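# Set the carton upright on the scale plate, then release

## Task

Place the carton on the weighing plate of the scale with the same face on top as it had initially, resting on the plate alone and not kept there by the robot; then release it and take the tool away from it.

## Robot and tools

Robot: one Doosan M1013 six-joint arm with a vacuum cup instead of fingers. There is only one arm, so every command describes one pose. Joints from base out: waist, shoulder, elbow, forearm roll, wrist pitch, wrist roll. The elbow range is -2.792 to 2.792 rad and the others -6.283 to 6.283 rad. The base may sit slightly tilted on the table.

Frame: every pose is in the scene frame. Its origin is on the table surface under the arm's base, +z is up, and +y is on your left when you face along +x. The controlled point is the cup point, the centre of the cup's rim when nothing touches it. The cup opens along the cup point's own +z axis, so a cup aimed straight down has local +z pointing to world -z. About 4 cm behind the rim the tool body and its camera stick out up to roughly 9 cm sideways, so keep that clear of the scale and the carton.

A row is 8 numbers: x, y, z in metres (an absolute goal for the cup point), then qw, qx, qy, qz (an absolute orientation quaternion, w first), then suction in the range -1 to 1. Suction above 0.01 switches the vacuum on and 0.01 or less switches it off; it stays at the last value sent. Repeat the intended quaternion in every row; copying the reported one lets drift build up.

execute_actions(actions): a list of actions. Each action is a list of up to 15 rows, one row per control step of 1/30 s. If fewer than 15 rows are given, the last row is held for the remaining steps, so one action always lasts 0.5 s. An empty list only returns the current state and images. An action is rejected if any goal is over 0.6 m from the cup point's position at that action's start, measured along the cup point's current axes. If any action is malformed, or the first one fails that check against the latest reported state, nothing in the call runs. Each step, the goal is clipped to at most 70 mm and 16 degrees from the measured pose; after an action the arm continues only to the last clipped pose, so a distant goal needs further actions.

move(target, speed, blocking): target is one row as above (absolute pose plus suction, suction applied immediately). speed is the path's top speed in m/s, 0.002 to 0.5, default 0.25; rotation is capped at twice that value in rad/s. The straight path lasts 0.5 to 10 s and is cut off at 10 s. It ignores obstacles, the cup point can lag, deviate or overshoot the speed (worst near a straight arm), and it rotates the short way. The result adds a move: line giving the ending (done, off_target, moving, held, fault), the remaining distance to target, and limits (paced = the pose was clipped; held = a check blocked some steps, after which the arm may surge). With blocking=false you get a reply after 0.5 s while the arm keeps going; before sending rows or another move, call wait or stop until a result shows the move ended.

wait(seconds): 0 to 10; the arm keeps its last command and a running move continues, returning early when it ends. stop(): brakes a running move; it needs braking distance, and the suction setting is unchanged. zoom_image(camera, region): camera is cam_high, cam_low or cam_wrist (each 672x504); region is [x0, y0, x1, y1] in image pixels from the top-left, no larger than 504 by 504. read_manual(section): only "licences", nothing moves. finished_scene(scene): pass the current scene number once the carton is resting and the tool is clear; it cannot be undone.

Results: a state line with cup point position, quaternion and velocities (may be slightly off at long reach), Joint positions, joint torques (offset and noisy), Flange force (includes held weight; "no reading" when unavailable), Hand target (the pose the controller now drives toward), suction_measured and part_present, step readings where HELD marks held-back steps, and warnings such as pose unreachable (clearance check altered the command), MOTOR HOT, or fault lines.

Gripping: turn suction on and press the 36 mm rim flat onto a smooth, flat face of the carton so it seals all round; avoid edges, seams and holes. suction_measured near 0 means no seal, 0.83 or more means airtight, lower means leaking. part_present switches to 1 at 0.50 and back to 0 below 0.45. Under vacuum the cup shortens, so the part sits up to about 12 mm nearer the tool. To keep the same face up, grip the carton's top with the cup pointing down and keep the orientation while carrying. To release: lower it until the plate supports it, set suction off, then lift at least 15 mm away. If the cup seals on the table, switch suction off to free it.

Avoid: the arm is stiff, so approach contact slowly and never aim much below a surface; a joint torque at its load limit (waist 316, shoulder 316, elbow 148, wrist joints 41.8 N m) or an external force of 144 N causes a 10 s stop. Do not drop, slam or drag the carton, and never knock anything off the table. Loose objects may occasionally get nudged by outside pushes, so check the final position in the images.

Each tool is called after ">>>" as name(argument=value, ...), one argument or row to a line, values as JSON.

## Session

>>> execute_actions(
  actions=[],
)

Scene clock: 0.00 s.
end_effector_position=(+0.6445, +0.0179, +0.3764) suction_measured=0.00 part_present=0 end_effector_quat_wxyz=(+0.007, -0.013, +1.000, +0.002) end_effector_velocity=(-0.000, -0.000, -0.001) end_effector_angular_velocity=(+0.001, +0.001, -0.001)
Joint positions: [-0.053  0.168  1.62   0.001  1.354 -0.051]
Joint velocities: [-0.001  0.     0.     0.001  0.    -0.   ]
Joint torques (N m, as the joint torque sensors report them, + toward a larger angle): no reading
Flange force (N, the push that the arm receives, along the end effector's own x y z axes): no reading
Hand target: +0.644, +0.018, +0.376; +0.007, -0.013, +1.000, +0.002

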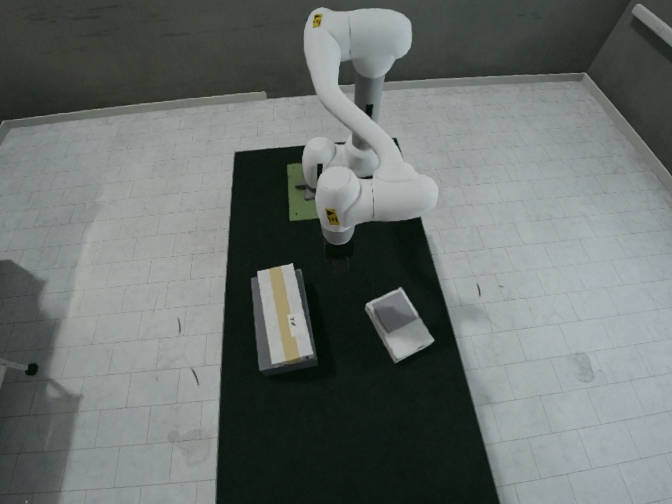

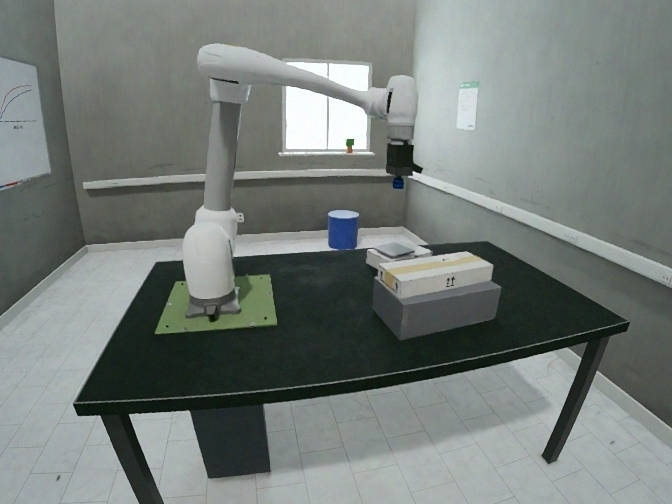

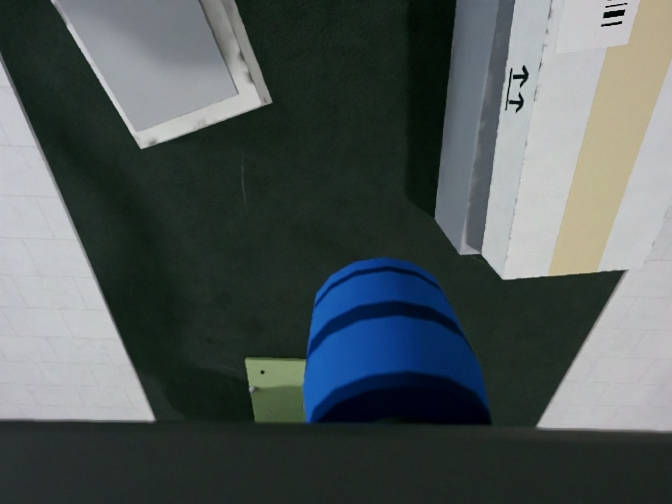

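>>> zoom_image(
  camera="cam_high",
  region=[220, 230, 460, 410],
)

>>> zoom_image(
  camera="cam_low",
  region=[340, 220, 520, 355],
)

Region (220, 230, 460, 410) of cam_high's 672x504 image, scaled by 2.100, with more detail than that image has; it fills the top 378 rows of this view, and the rest is white.

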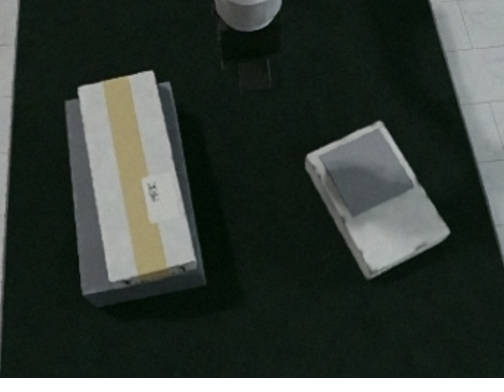

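Region (340, 220, 520, 355) of cam_low's 672x504 image, scaled by 2.800, with more detail than that image has; it fills the top 378 rows of this view, and the rest is white.

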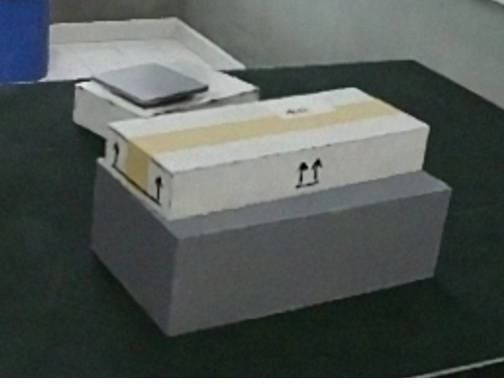

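>>> move(
  target=[0.8, -0.17, 0.38, 0, 0, 1, 0, 0],
  speed=0.4,
)

Scene clock: 1.47 s.
end_effector_position=(+0.8001, -0.1700, +0.3799) suction_measured=0.00 part_present=0 end_effector_quat_wxyz=(+0.000, -0.000, +1.000, -0.000) end_effector_velocity=(+0.000, +0.000, -0.001) end_effector_angular_velocity=(+0.000, +0.001, +0.001)
Joint positions: [-0.275  0.453  1.235 -0.007  1.468 -0.246]
Joint velocities: [ 0.001  0.001  0.    -0.    -0.    -0.001]
Joint torques (N m, as the joint torque sensors report them, + toward a larger angle): [ -0.32 -81.63 -39.3    4.11  -0.06  -0.23]
Flange force (N, the push that the arm receives, along the end effector's own x y z axes): [1.0 1.2 -1.7]
Hand target: +0.800, -0.170, +0.380; +0.000, -0.000, +1.000, +0.000
Off the commanded pose: 0.000 m, 0 deg.
move: done

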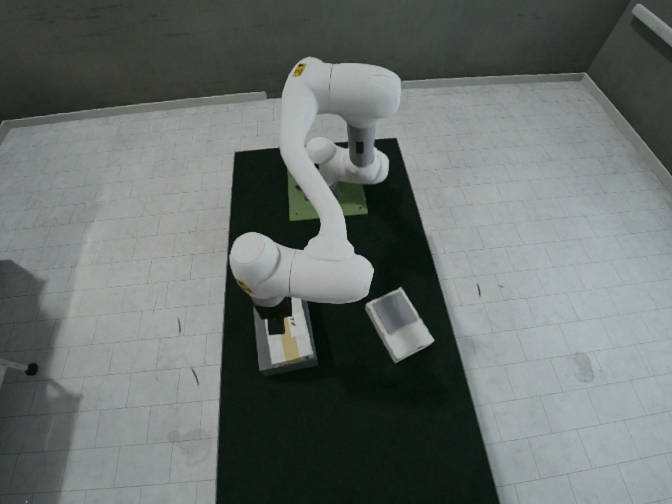

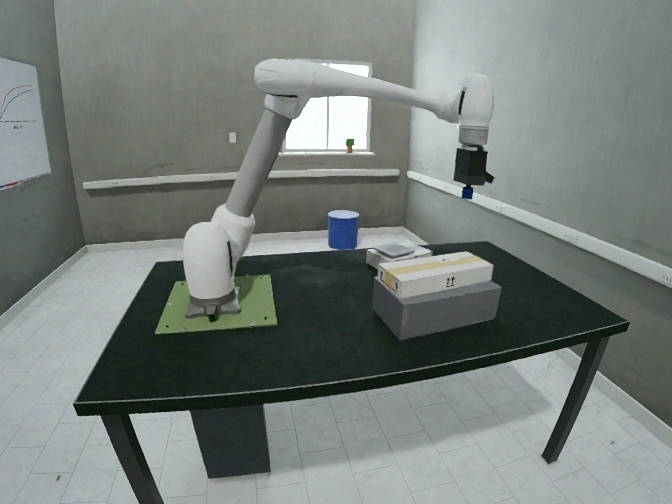

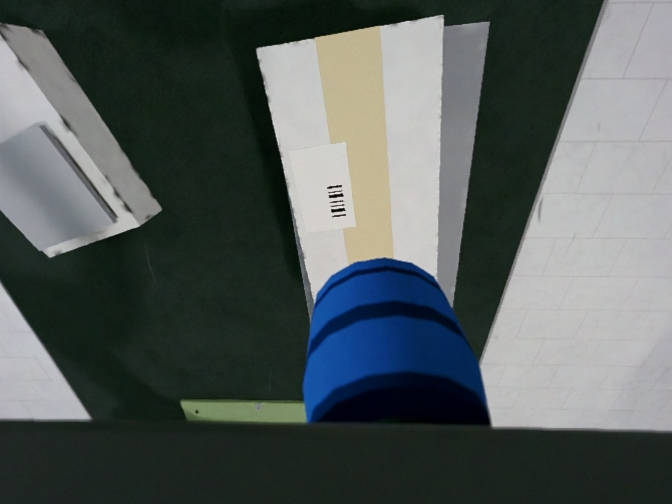

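>>> move(
  target=[0.72, -0.197, 0.25, 0, -0.073, 0.997, 0, 0],
  speed=0.3,
)

Scene clock: 2.87 s.
end_effector_position=(+0.7200, -0.1970, +0.2501) suction_measured=0.00 part_present=0 end_effector_quat_wxyz=(+0.000, -0.073, +0.997, -0.000) end_effector_velocity=(-0.001, +0.000, -0.001) end_effector_angular_velocity=(+0.001, +0.001, +0.001)
Joint positions: [-0.337  0.388  1.567 -0.008  1.199 -0.451]
Joint velocities: [-0.     0.     0.002  0.001 -0.001 -0.001]
Joint torques (N m, as the joint torque sensors report them, + toward a larger angle): [  2.04 -71.83 -35.98   3.95   0.08   0.1 ]
Flange force (N, the push that the arm receives, along the end effector's own x y z axes): [2.1 -2.0 -3.3]
Hand target: +0.720, -0.197, +0.250; +0.000, -0.073, +0.997, -0.000
Off the commanded pose: 0.000 m, 0 deg.
move: done

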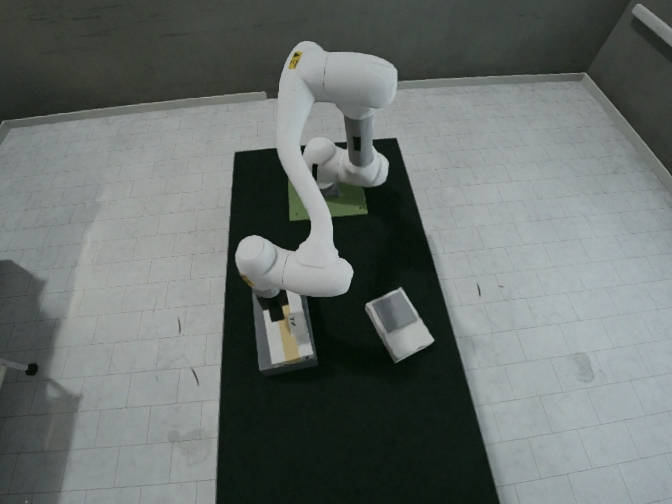

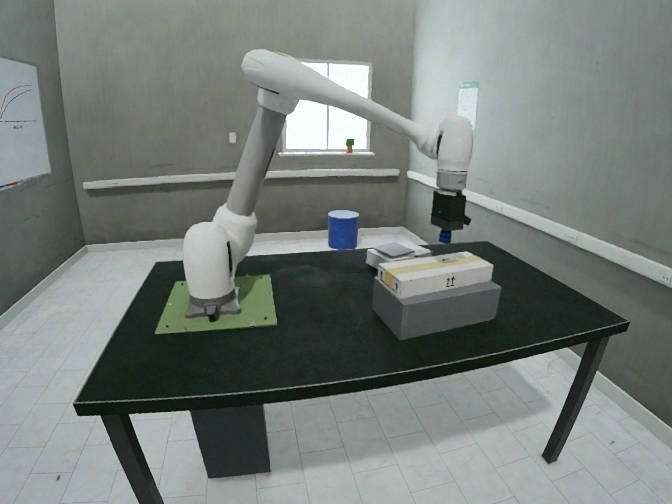

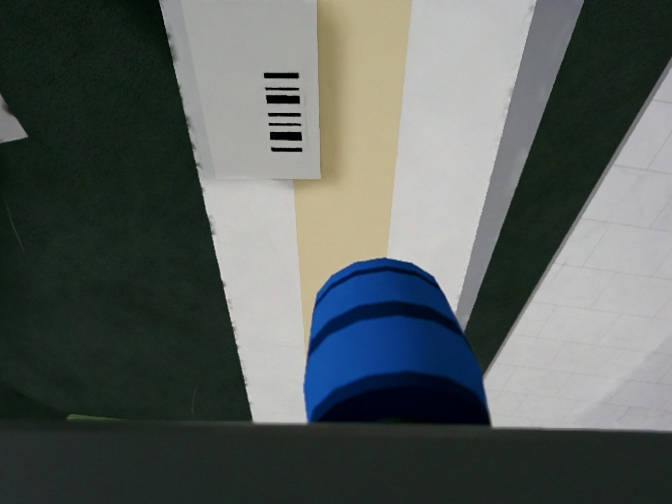

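>>> move(
  target=[0.719, -0.189, 0.205, 0, -0.073, 0.997, 0, 0],
  speed=0.15,
)

>>> zoom_image(
  camera="cam_low",
  region=[340, 220, 520, 355],
)

Scene clock: 3.83 s.
end_effector_position=(+0.7190, -0.1890, +0.2050) suction_measured=0.00 part_present=0 end_effector_quat_wxyz=(+0.000, -0.073, +0.997, -0.000) end_effector_velocity=(+0.001, -0.000, +0.000) end_effector_angular_velocity=(-0.001, -0.001, +0.000)
Joint positions: [-0.327  0.413  1.62  -0.008  1.123 -0.441]
Joint velocities: [ 0.     0.    -0.001 -0.001 -0.001  0.   ]
Joint torques (N m, as the joint torque sensors report them, + toward a larger angle): [ -0.62 -71.88 -34.67   3.86  -0.43   0.09]
Flange force (N, the push that the arm receives, along the end effector's own x y z axes): [1.6 1.6 -5.5]
Hand target: +0.719, -0.189, +0.205; -0.000, -0.073, +0.997, -0.000
Off the commanded pose: 0.000 m, 0 deg.
move: done

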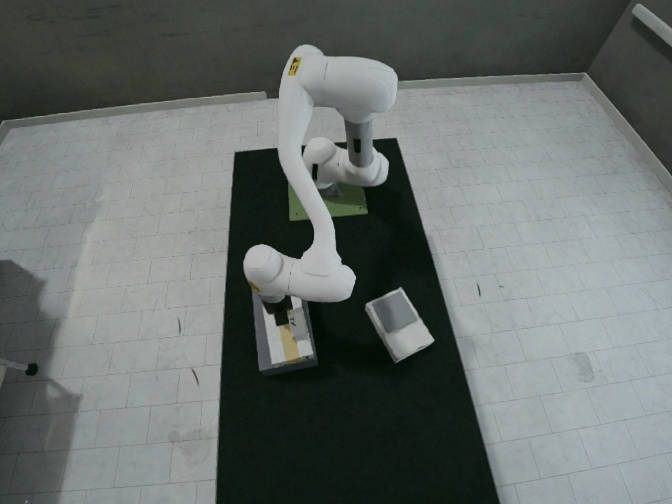

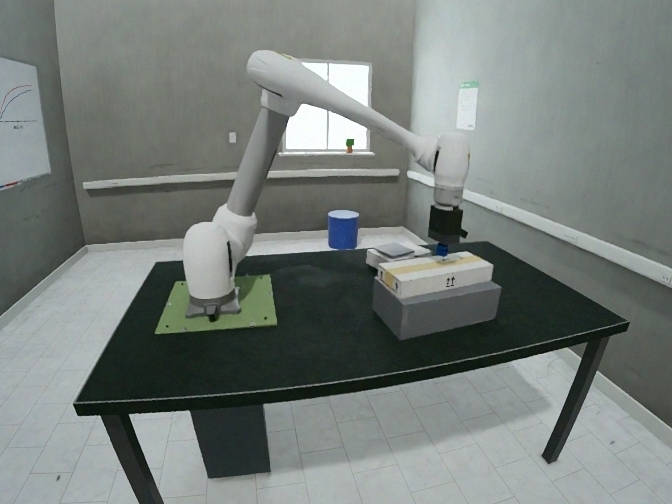

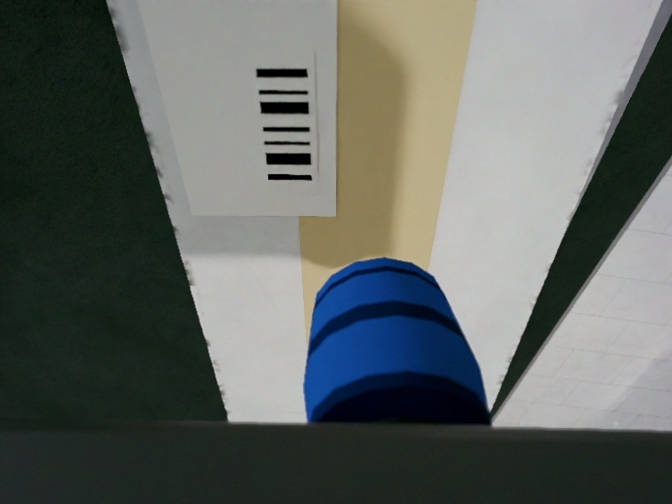

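Region (340, 220, 520, 355) of cam_low's 672x504 image, scaled by 2.800, with more detail than that image has; it fills the top 378 rows of this view, and the rest is white.

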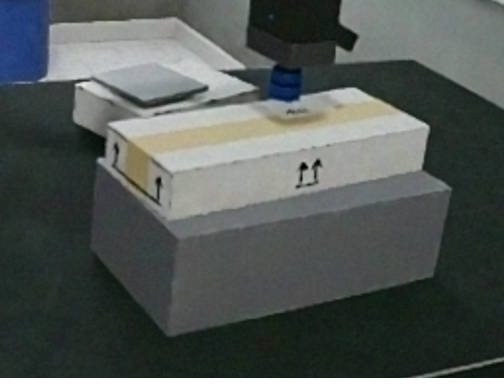

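>>> move(
  target=[0.705, -0.191, 0.186, 0, -0.073, 0.997, 0, 1],
  speed=0.08,
)

>>> move(
  target=[0.705, -0.191, 0.174, 0, -0.073, 0.997, 0, 1],
  speed=0.02,
)

Scene clock: 4.83 s.
end_effector_position=(+0.7050, -0.1910, +0.1860) suction_measured=0.00 part_present=0 end_effector_quat_wxyz=(+0.000, -0.073, +0.997, -0.000) end_effector_velocity=(+0.000, +0.000, -0.000) end_effector_angular_velocity=(+0.000, +0.000, -0.002)
Joint positions: [-0.336  0.408  1.665 -0.008  1.082 -0.449]
Joint velocities: [ 0.     0.    -0.     0.     0.     0.002]
Joint torques (N m, as the joint torque sensors report them, + toward a larger angle): [  0.71 -71.55 -34.11   3.86   0.14   0.03]
Flange force (N, the push that the arm receives, along the end effector's own x y z axes): [1.9 -0.3 -3.6]
Hand target: +0.705, -0.191, +0.186; +0.000, -0.073, +0.997, -0.000
Off the commanded pose: 0.000 m, 0 deg.
move: done

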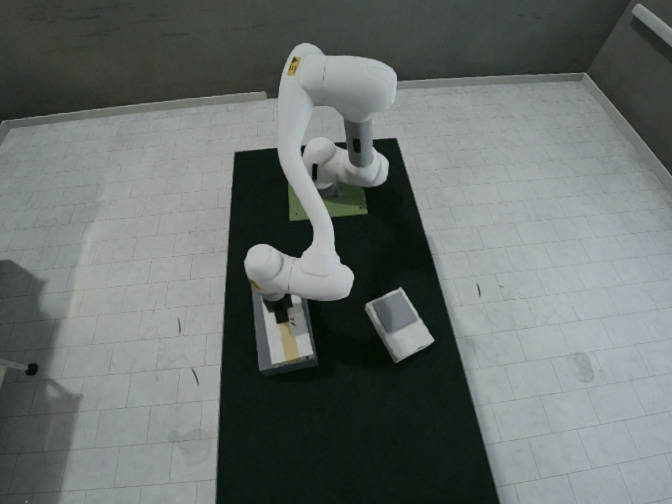

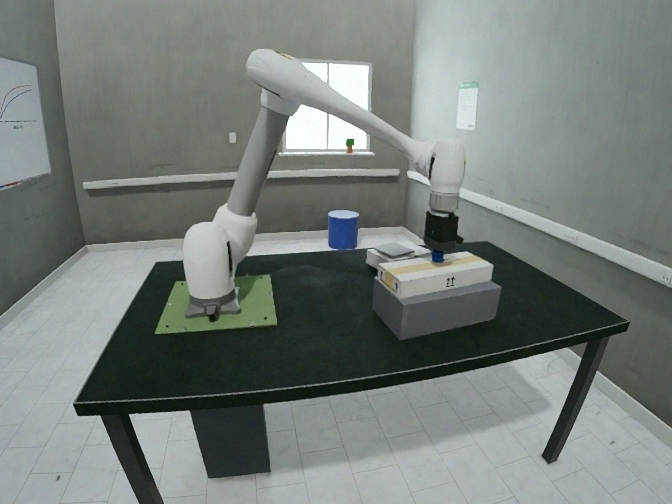

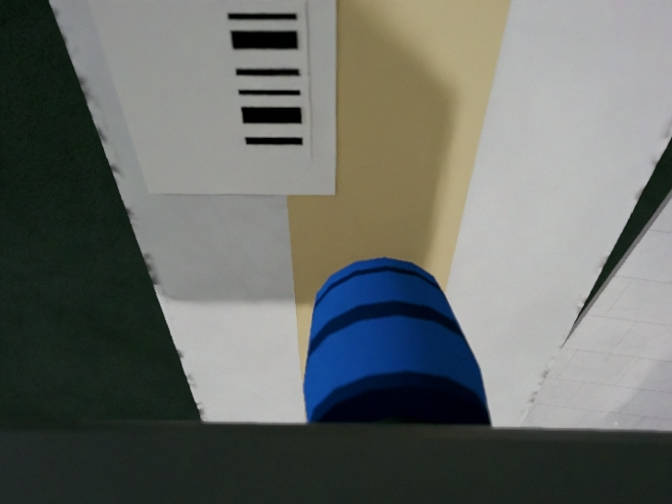

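Scene clock: 5.67 s.
end_effector_position=(+0.7050, -0.1910, +0.1740) suction_measured=0.00 part_present=0 end_effector_quat_wxyz=(+0.000, -0.073, +0.997, -0.000) end_effector_velocity=(+0.000, -0.000, +0.000) end_effector_angular_velocity=(+0.000, +0.000, -0.000)
Joint positions: [-0.336  0.417  1.676 -0.008  1.062 -0.449]
Joint velocities: [-0.001  0.    -0.     0.     0.    -0.001]
Joint torques (N m, as the joint torque sensors report them, + toward a larger angle): [  0.88 -70.   -33.92   3.84   0.09   0.19]
Flange force (N, the push that the arm receives, along the end effector's own x y z axes): [5.0 0.6 -5.0]
Hand target: +0.705, -0.191, +0.174; -0.000, -0.073, +0.997, -0.000
Off the commanded pose: 0.000 m, 0 deg.
move: done

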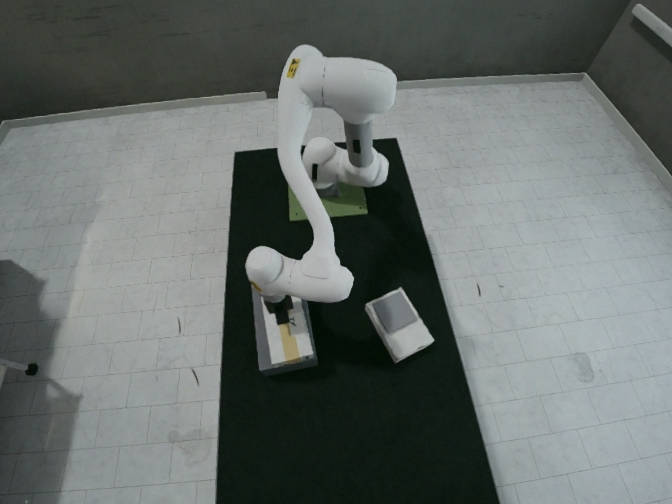

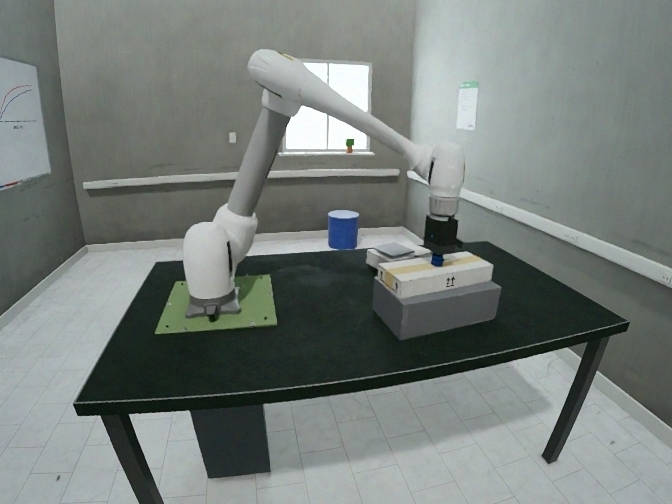

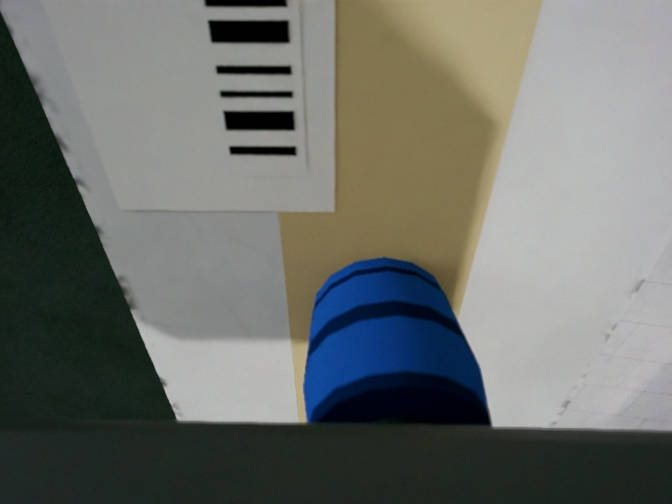

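>>> move(
  target=[0.705, -0.191, 0.167, 0, -0.073, 0.997, 0, 1],
  speed=0.02,
)

Scene clock: 6.50 s.
end_effector_position=(+0.7050, -0.1910, +0.1670) suction_measured=0.94 part_present=1 end_effector_quat_wxyz=(-0.000, -0.073, +0.997, -0.000) end_effector_velocity=(+0.000, +0.000, +0.000) end_effector_angular_velocity=(-0.000, -0.000, +0.001)
Joint positions: [-0.336  0.423  1.682 -0.009  1.051 -0.449]
Joint velocities: [ 0.001  0.    -0.001 -0.     0.001  0.   ]
Joint torques (N m, as the joint torque sensors report them, + toward a larger angle): [  2.92 -79.98 -37.96   4.01  -0.52   0.12]
Flange force (N, the push that the arm receives, along the end effector's own x y z axes): [1.4 -3.6 4.9]
Hand target: +0.705, -0.191, +0.167; -0.000, -0.073, +0.997, -0.000
Off the commanded pose: 0.000 m, 0 deg.
move: done

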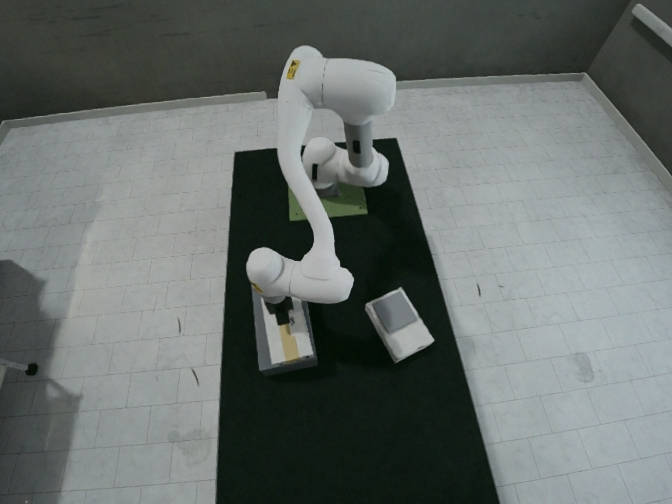

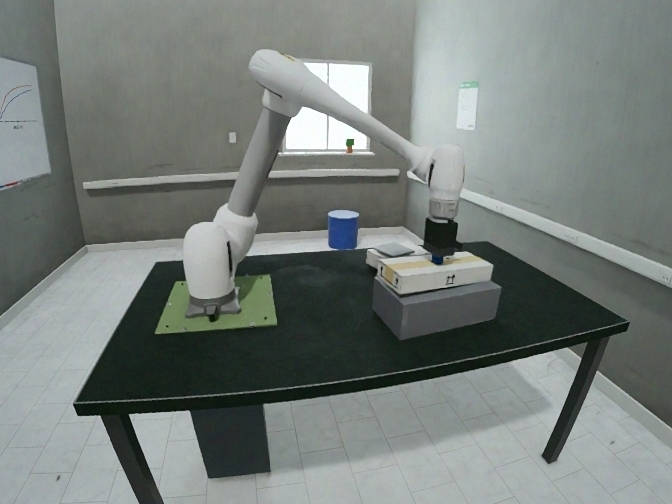

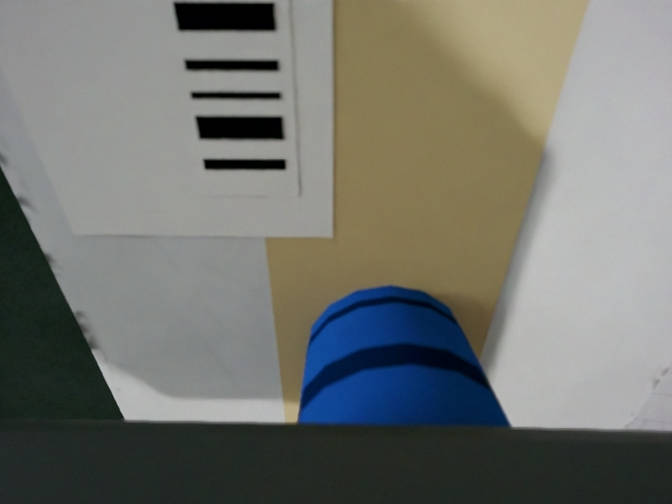

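>>> move(
  target=[0.705, -0.191, 0.18, 0, -0.073, 0.997, 0, 1],
  speed=0.02,
)

>>> zoom_image(
  camera="cam_low",
  region=[340, 220, 520, 355],
)

>>> wait(
  seconds=0.3,
)

>>> wait(
  seconds=0.3,
)

Scene clock: 7.57 s.
end_effector_position=(+0.7050, -0.1911, +0.1800) suction_measured=0.95 part_present=1 end_effector_quat_wxyz=(-0.000, -0.073, +0.997, +0.000) end_effector_velocity=(+0.001, -0.001, +0.001) end_effector_angular_velocity=(-0.001, -0.001, -0.001)
Joint positions: [-0.336  0.412  1.67  -0.008  1.072 -0.449]
Joint velocities: [-0.001  0.    -0.002 -0.001  0.001  0.   ]
Joint torques (N m, as the joint torque sensors report them, + toward a larger angle): [ -1.65 -78.42 -38.4    3.78   0.27   0.11]
Flange force (N, the push that the arm receives, along the end effector's own x y z axes): [0.6 2.5 5.6]
Hand target: +0.705, -0.191, +0.180; +0.000, -0.073, +0.997, +0.000
Off the commanded pose: 0.000 m, 0 deg.
move: done

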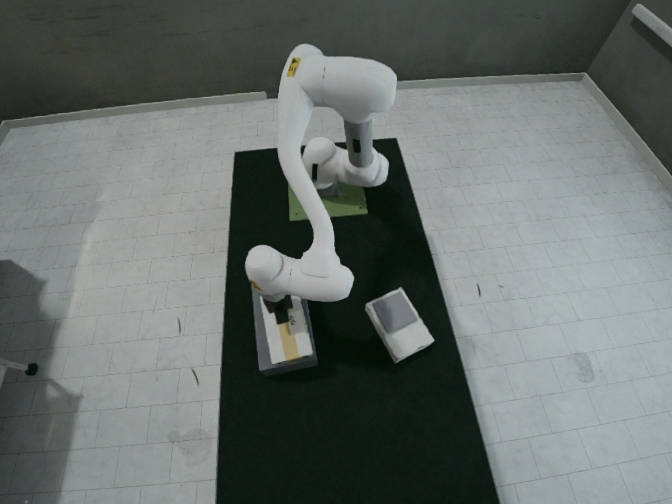

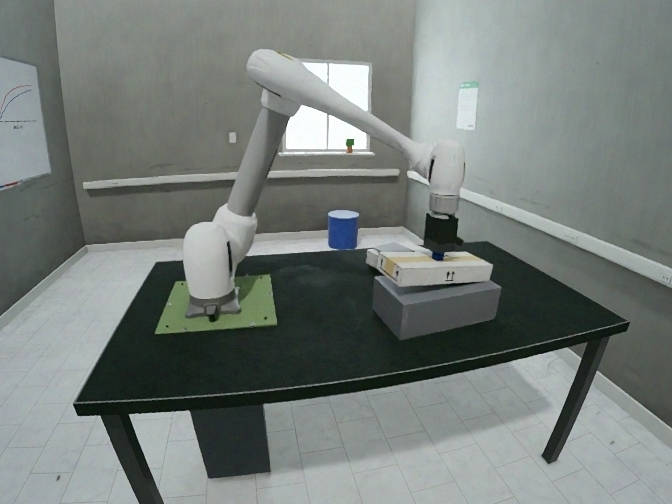

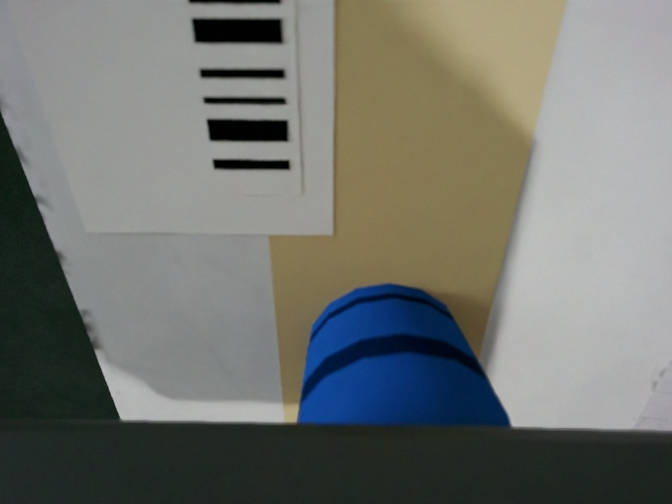

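Region (340, 220, 520, 355) of cam_low's 672x504 image, scaled by 2.800, with more detail than that image has; it fills the top 378 rows of this view, and the rest is white.

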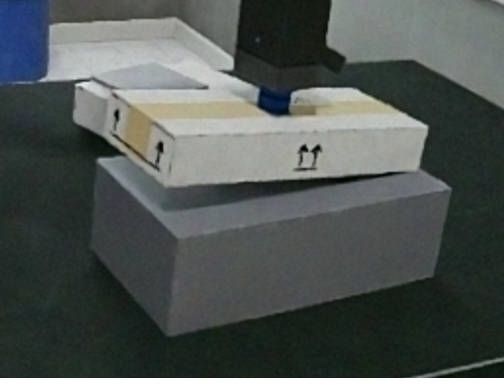

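Scene clock: 7.87 s.
end_effector_position=(+0.7050, -0.1911, +0.1800) suction_measured=0.95 part_present=1 end_effector_quat_wxyz=(+0.000, -0.073, +0.997, +0.000) end_effector_velocity=(+0.001, +0.000, +0.000) end_effector_angular_velocity=(-0.000, -0.001, -0.000)
Joint positions: [-0.336  0.412  1.67  -0.008  1.072 -0.449]
Joint velocities: [ 0.001 -0.    -0.     0.    -0.001  0.001]
Joint torques (N m, as the joint torque sensors report them, + toward a larger angle): [  0.64 -77.43 -38.64   3.72   0.19   0.15]
Flange force (N, the push that the arm receives, along the end effector's own x y z axes): [3.6 0.6 4.8]
Hand target: +0.705, -0.191, +0.180; +0.000, -0.073, +0.997, +0.000
Off the commanded pose: 0.000 m, 0 deg.
wait: 0.30 s; at rest by 0.17 s

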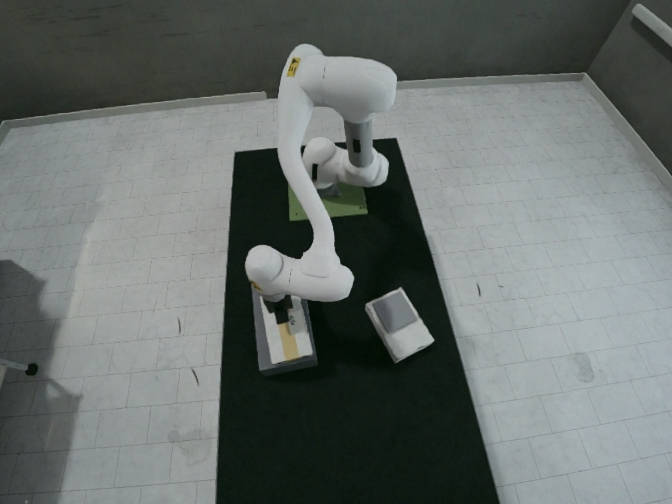

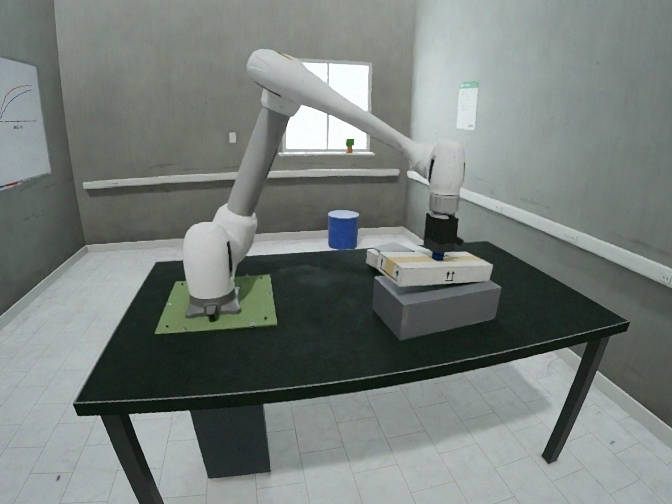

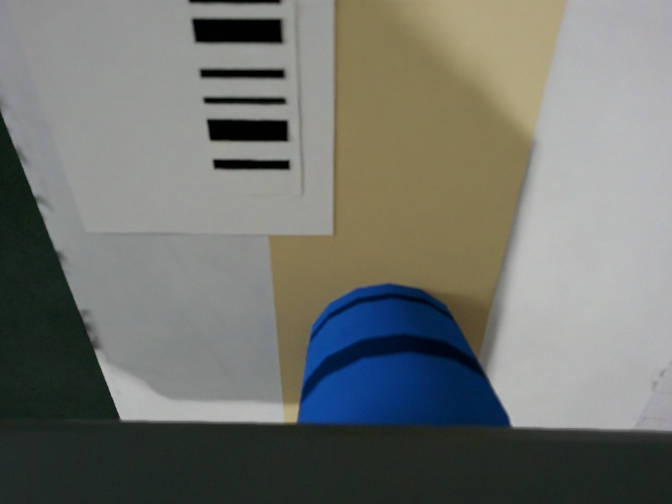

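Scene clock: 8.17 s.
end_effector_position=(+0.7050, -0.1910, +0.1800) suction_measured=0.95 part_present=1 end_effector_quat_wxyz=(+0.000, -0.073, +0.997, +0.000) end_effector_velocity=(+0.000, +0.000, +0.000) end_effector_angular_velocity=(-0.000, -0.000, +0.002)
Joint positions: [-0.336  0.412  1.67  -0.008  1.072 -0.449]
Joint velocities: [ 0.001  0.    -0.001 -0.     0.001 -0.001]
Joint torques (N m, as the joint torque sensors report them, + toward a larger angle): [ -0.59 -79.16 -38.29   3.52   0.12   0.08]
Flange force (N, the push that the arm receives, along the end effector's own x y z axes): [-0.1 1.0 5.5]
Hand target: +0.705, -0.191, +0.180; +0.000, -0.073, +0.997, +0.000
Off the commanded pose: 0.000 m, 0 deg.
wait: 0.30 s; at rest by 0.17 s

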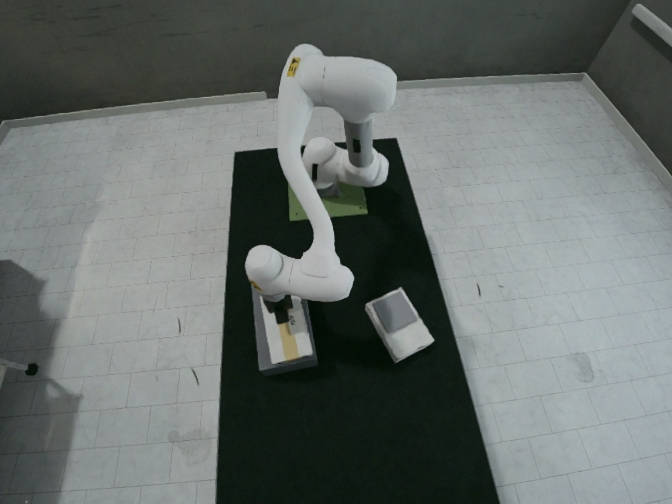

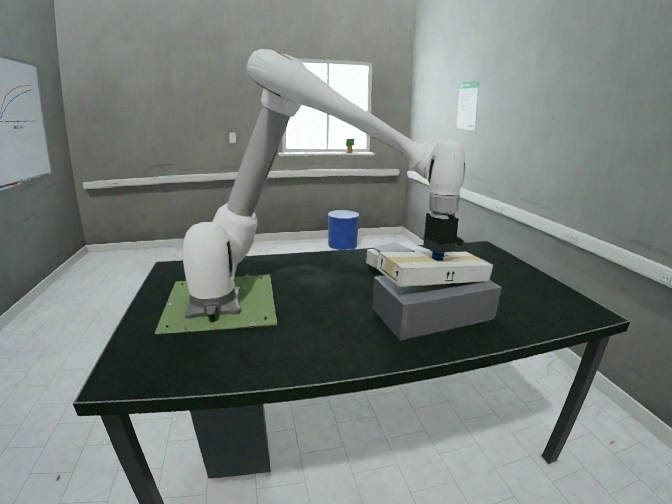

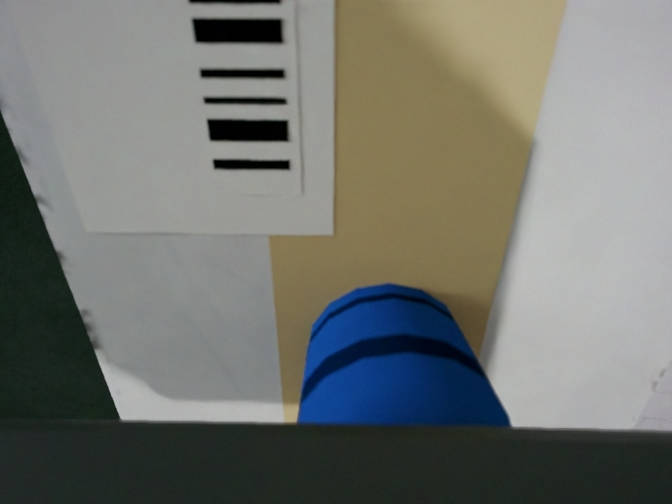

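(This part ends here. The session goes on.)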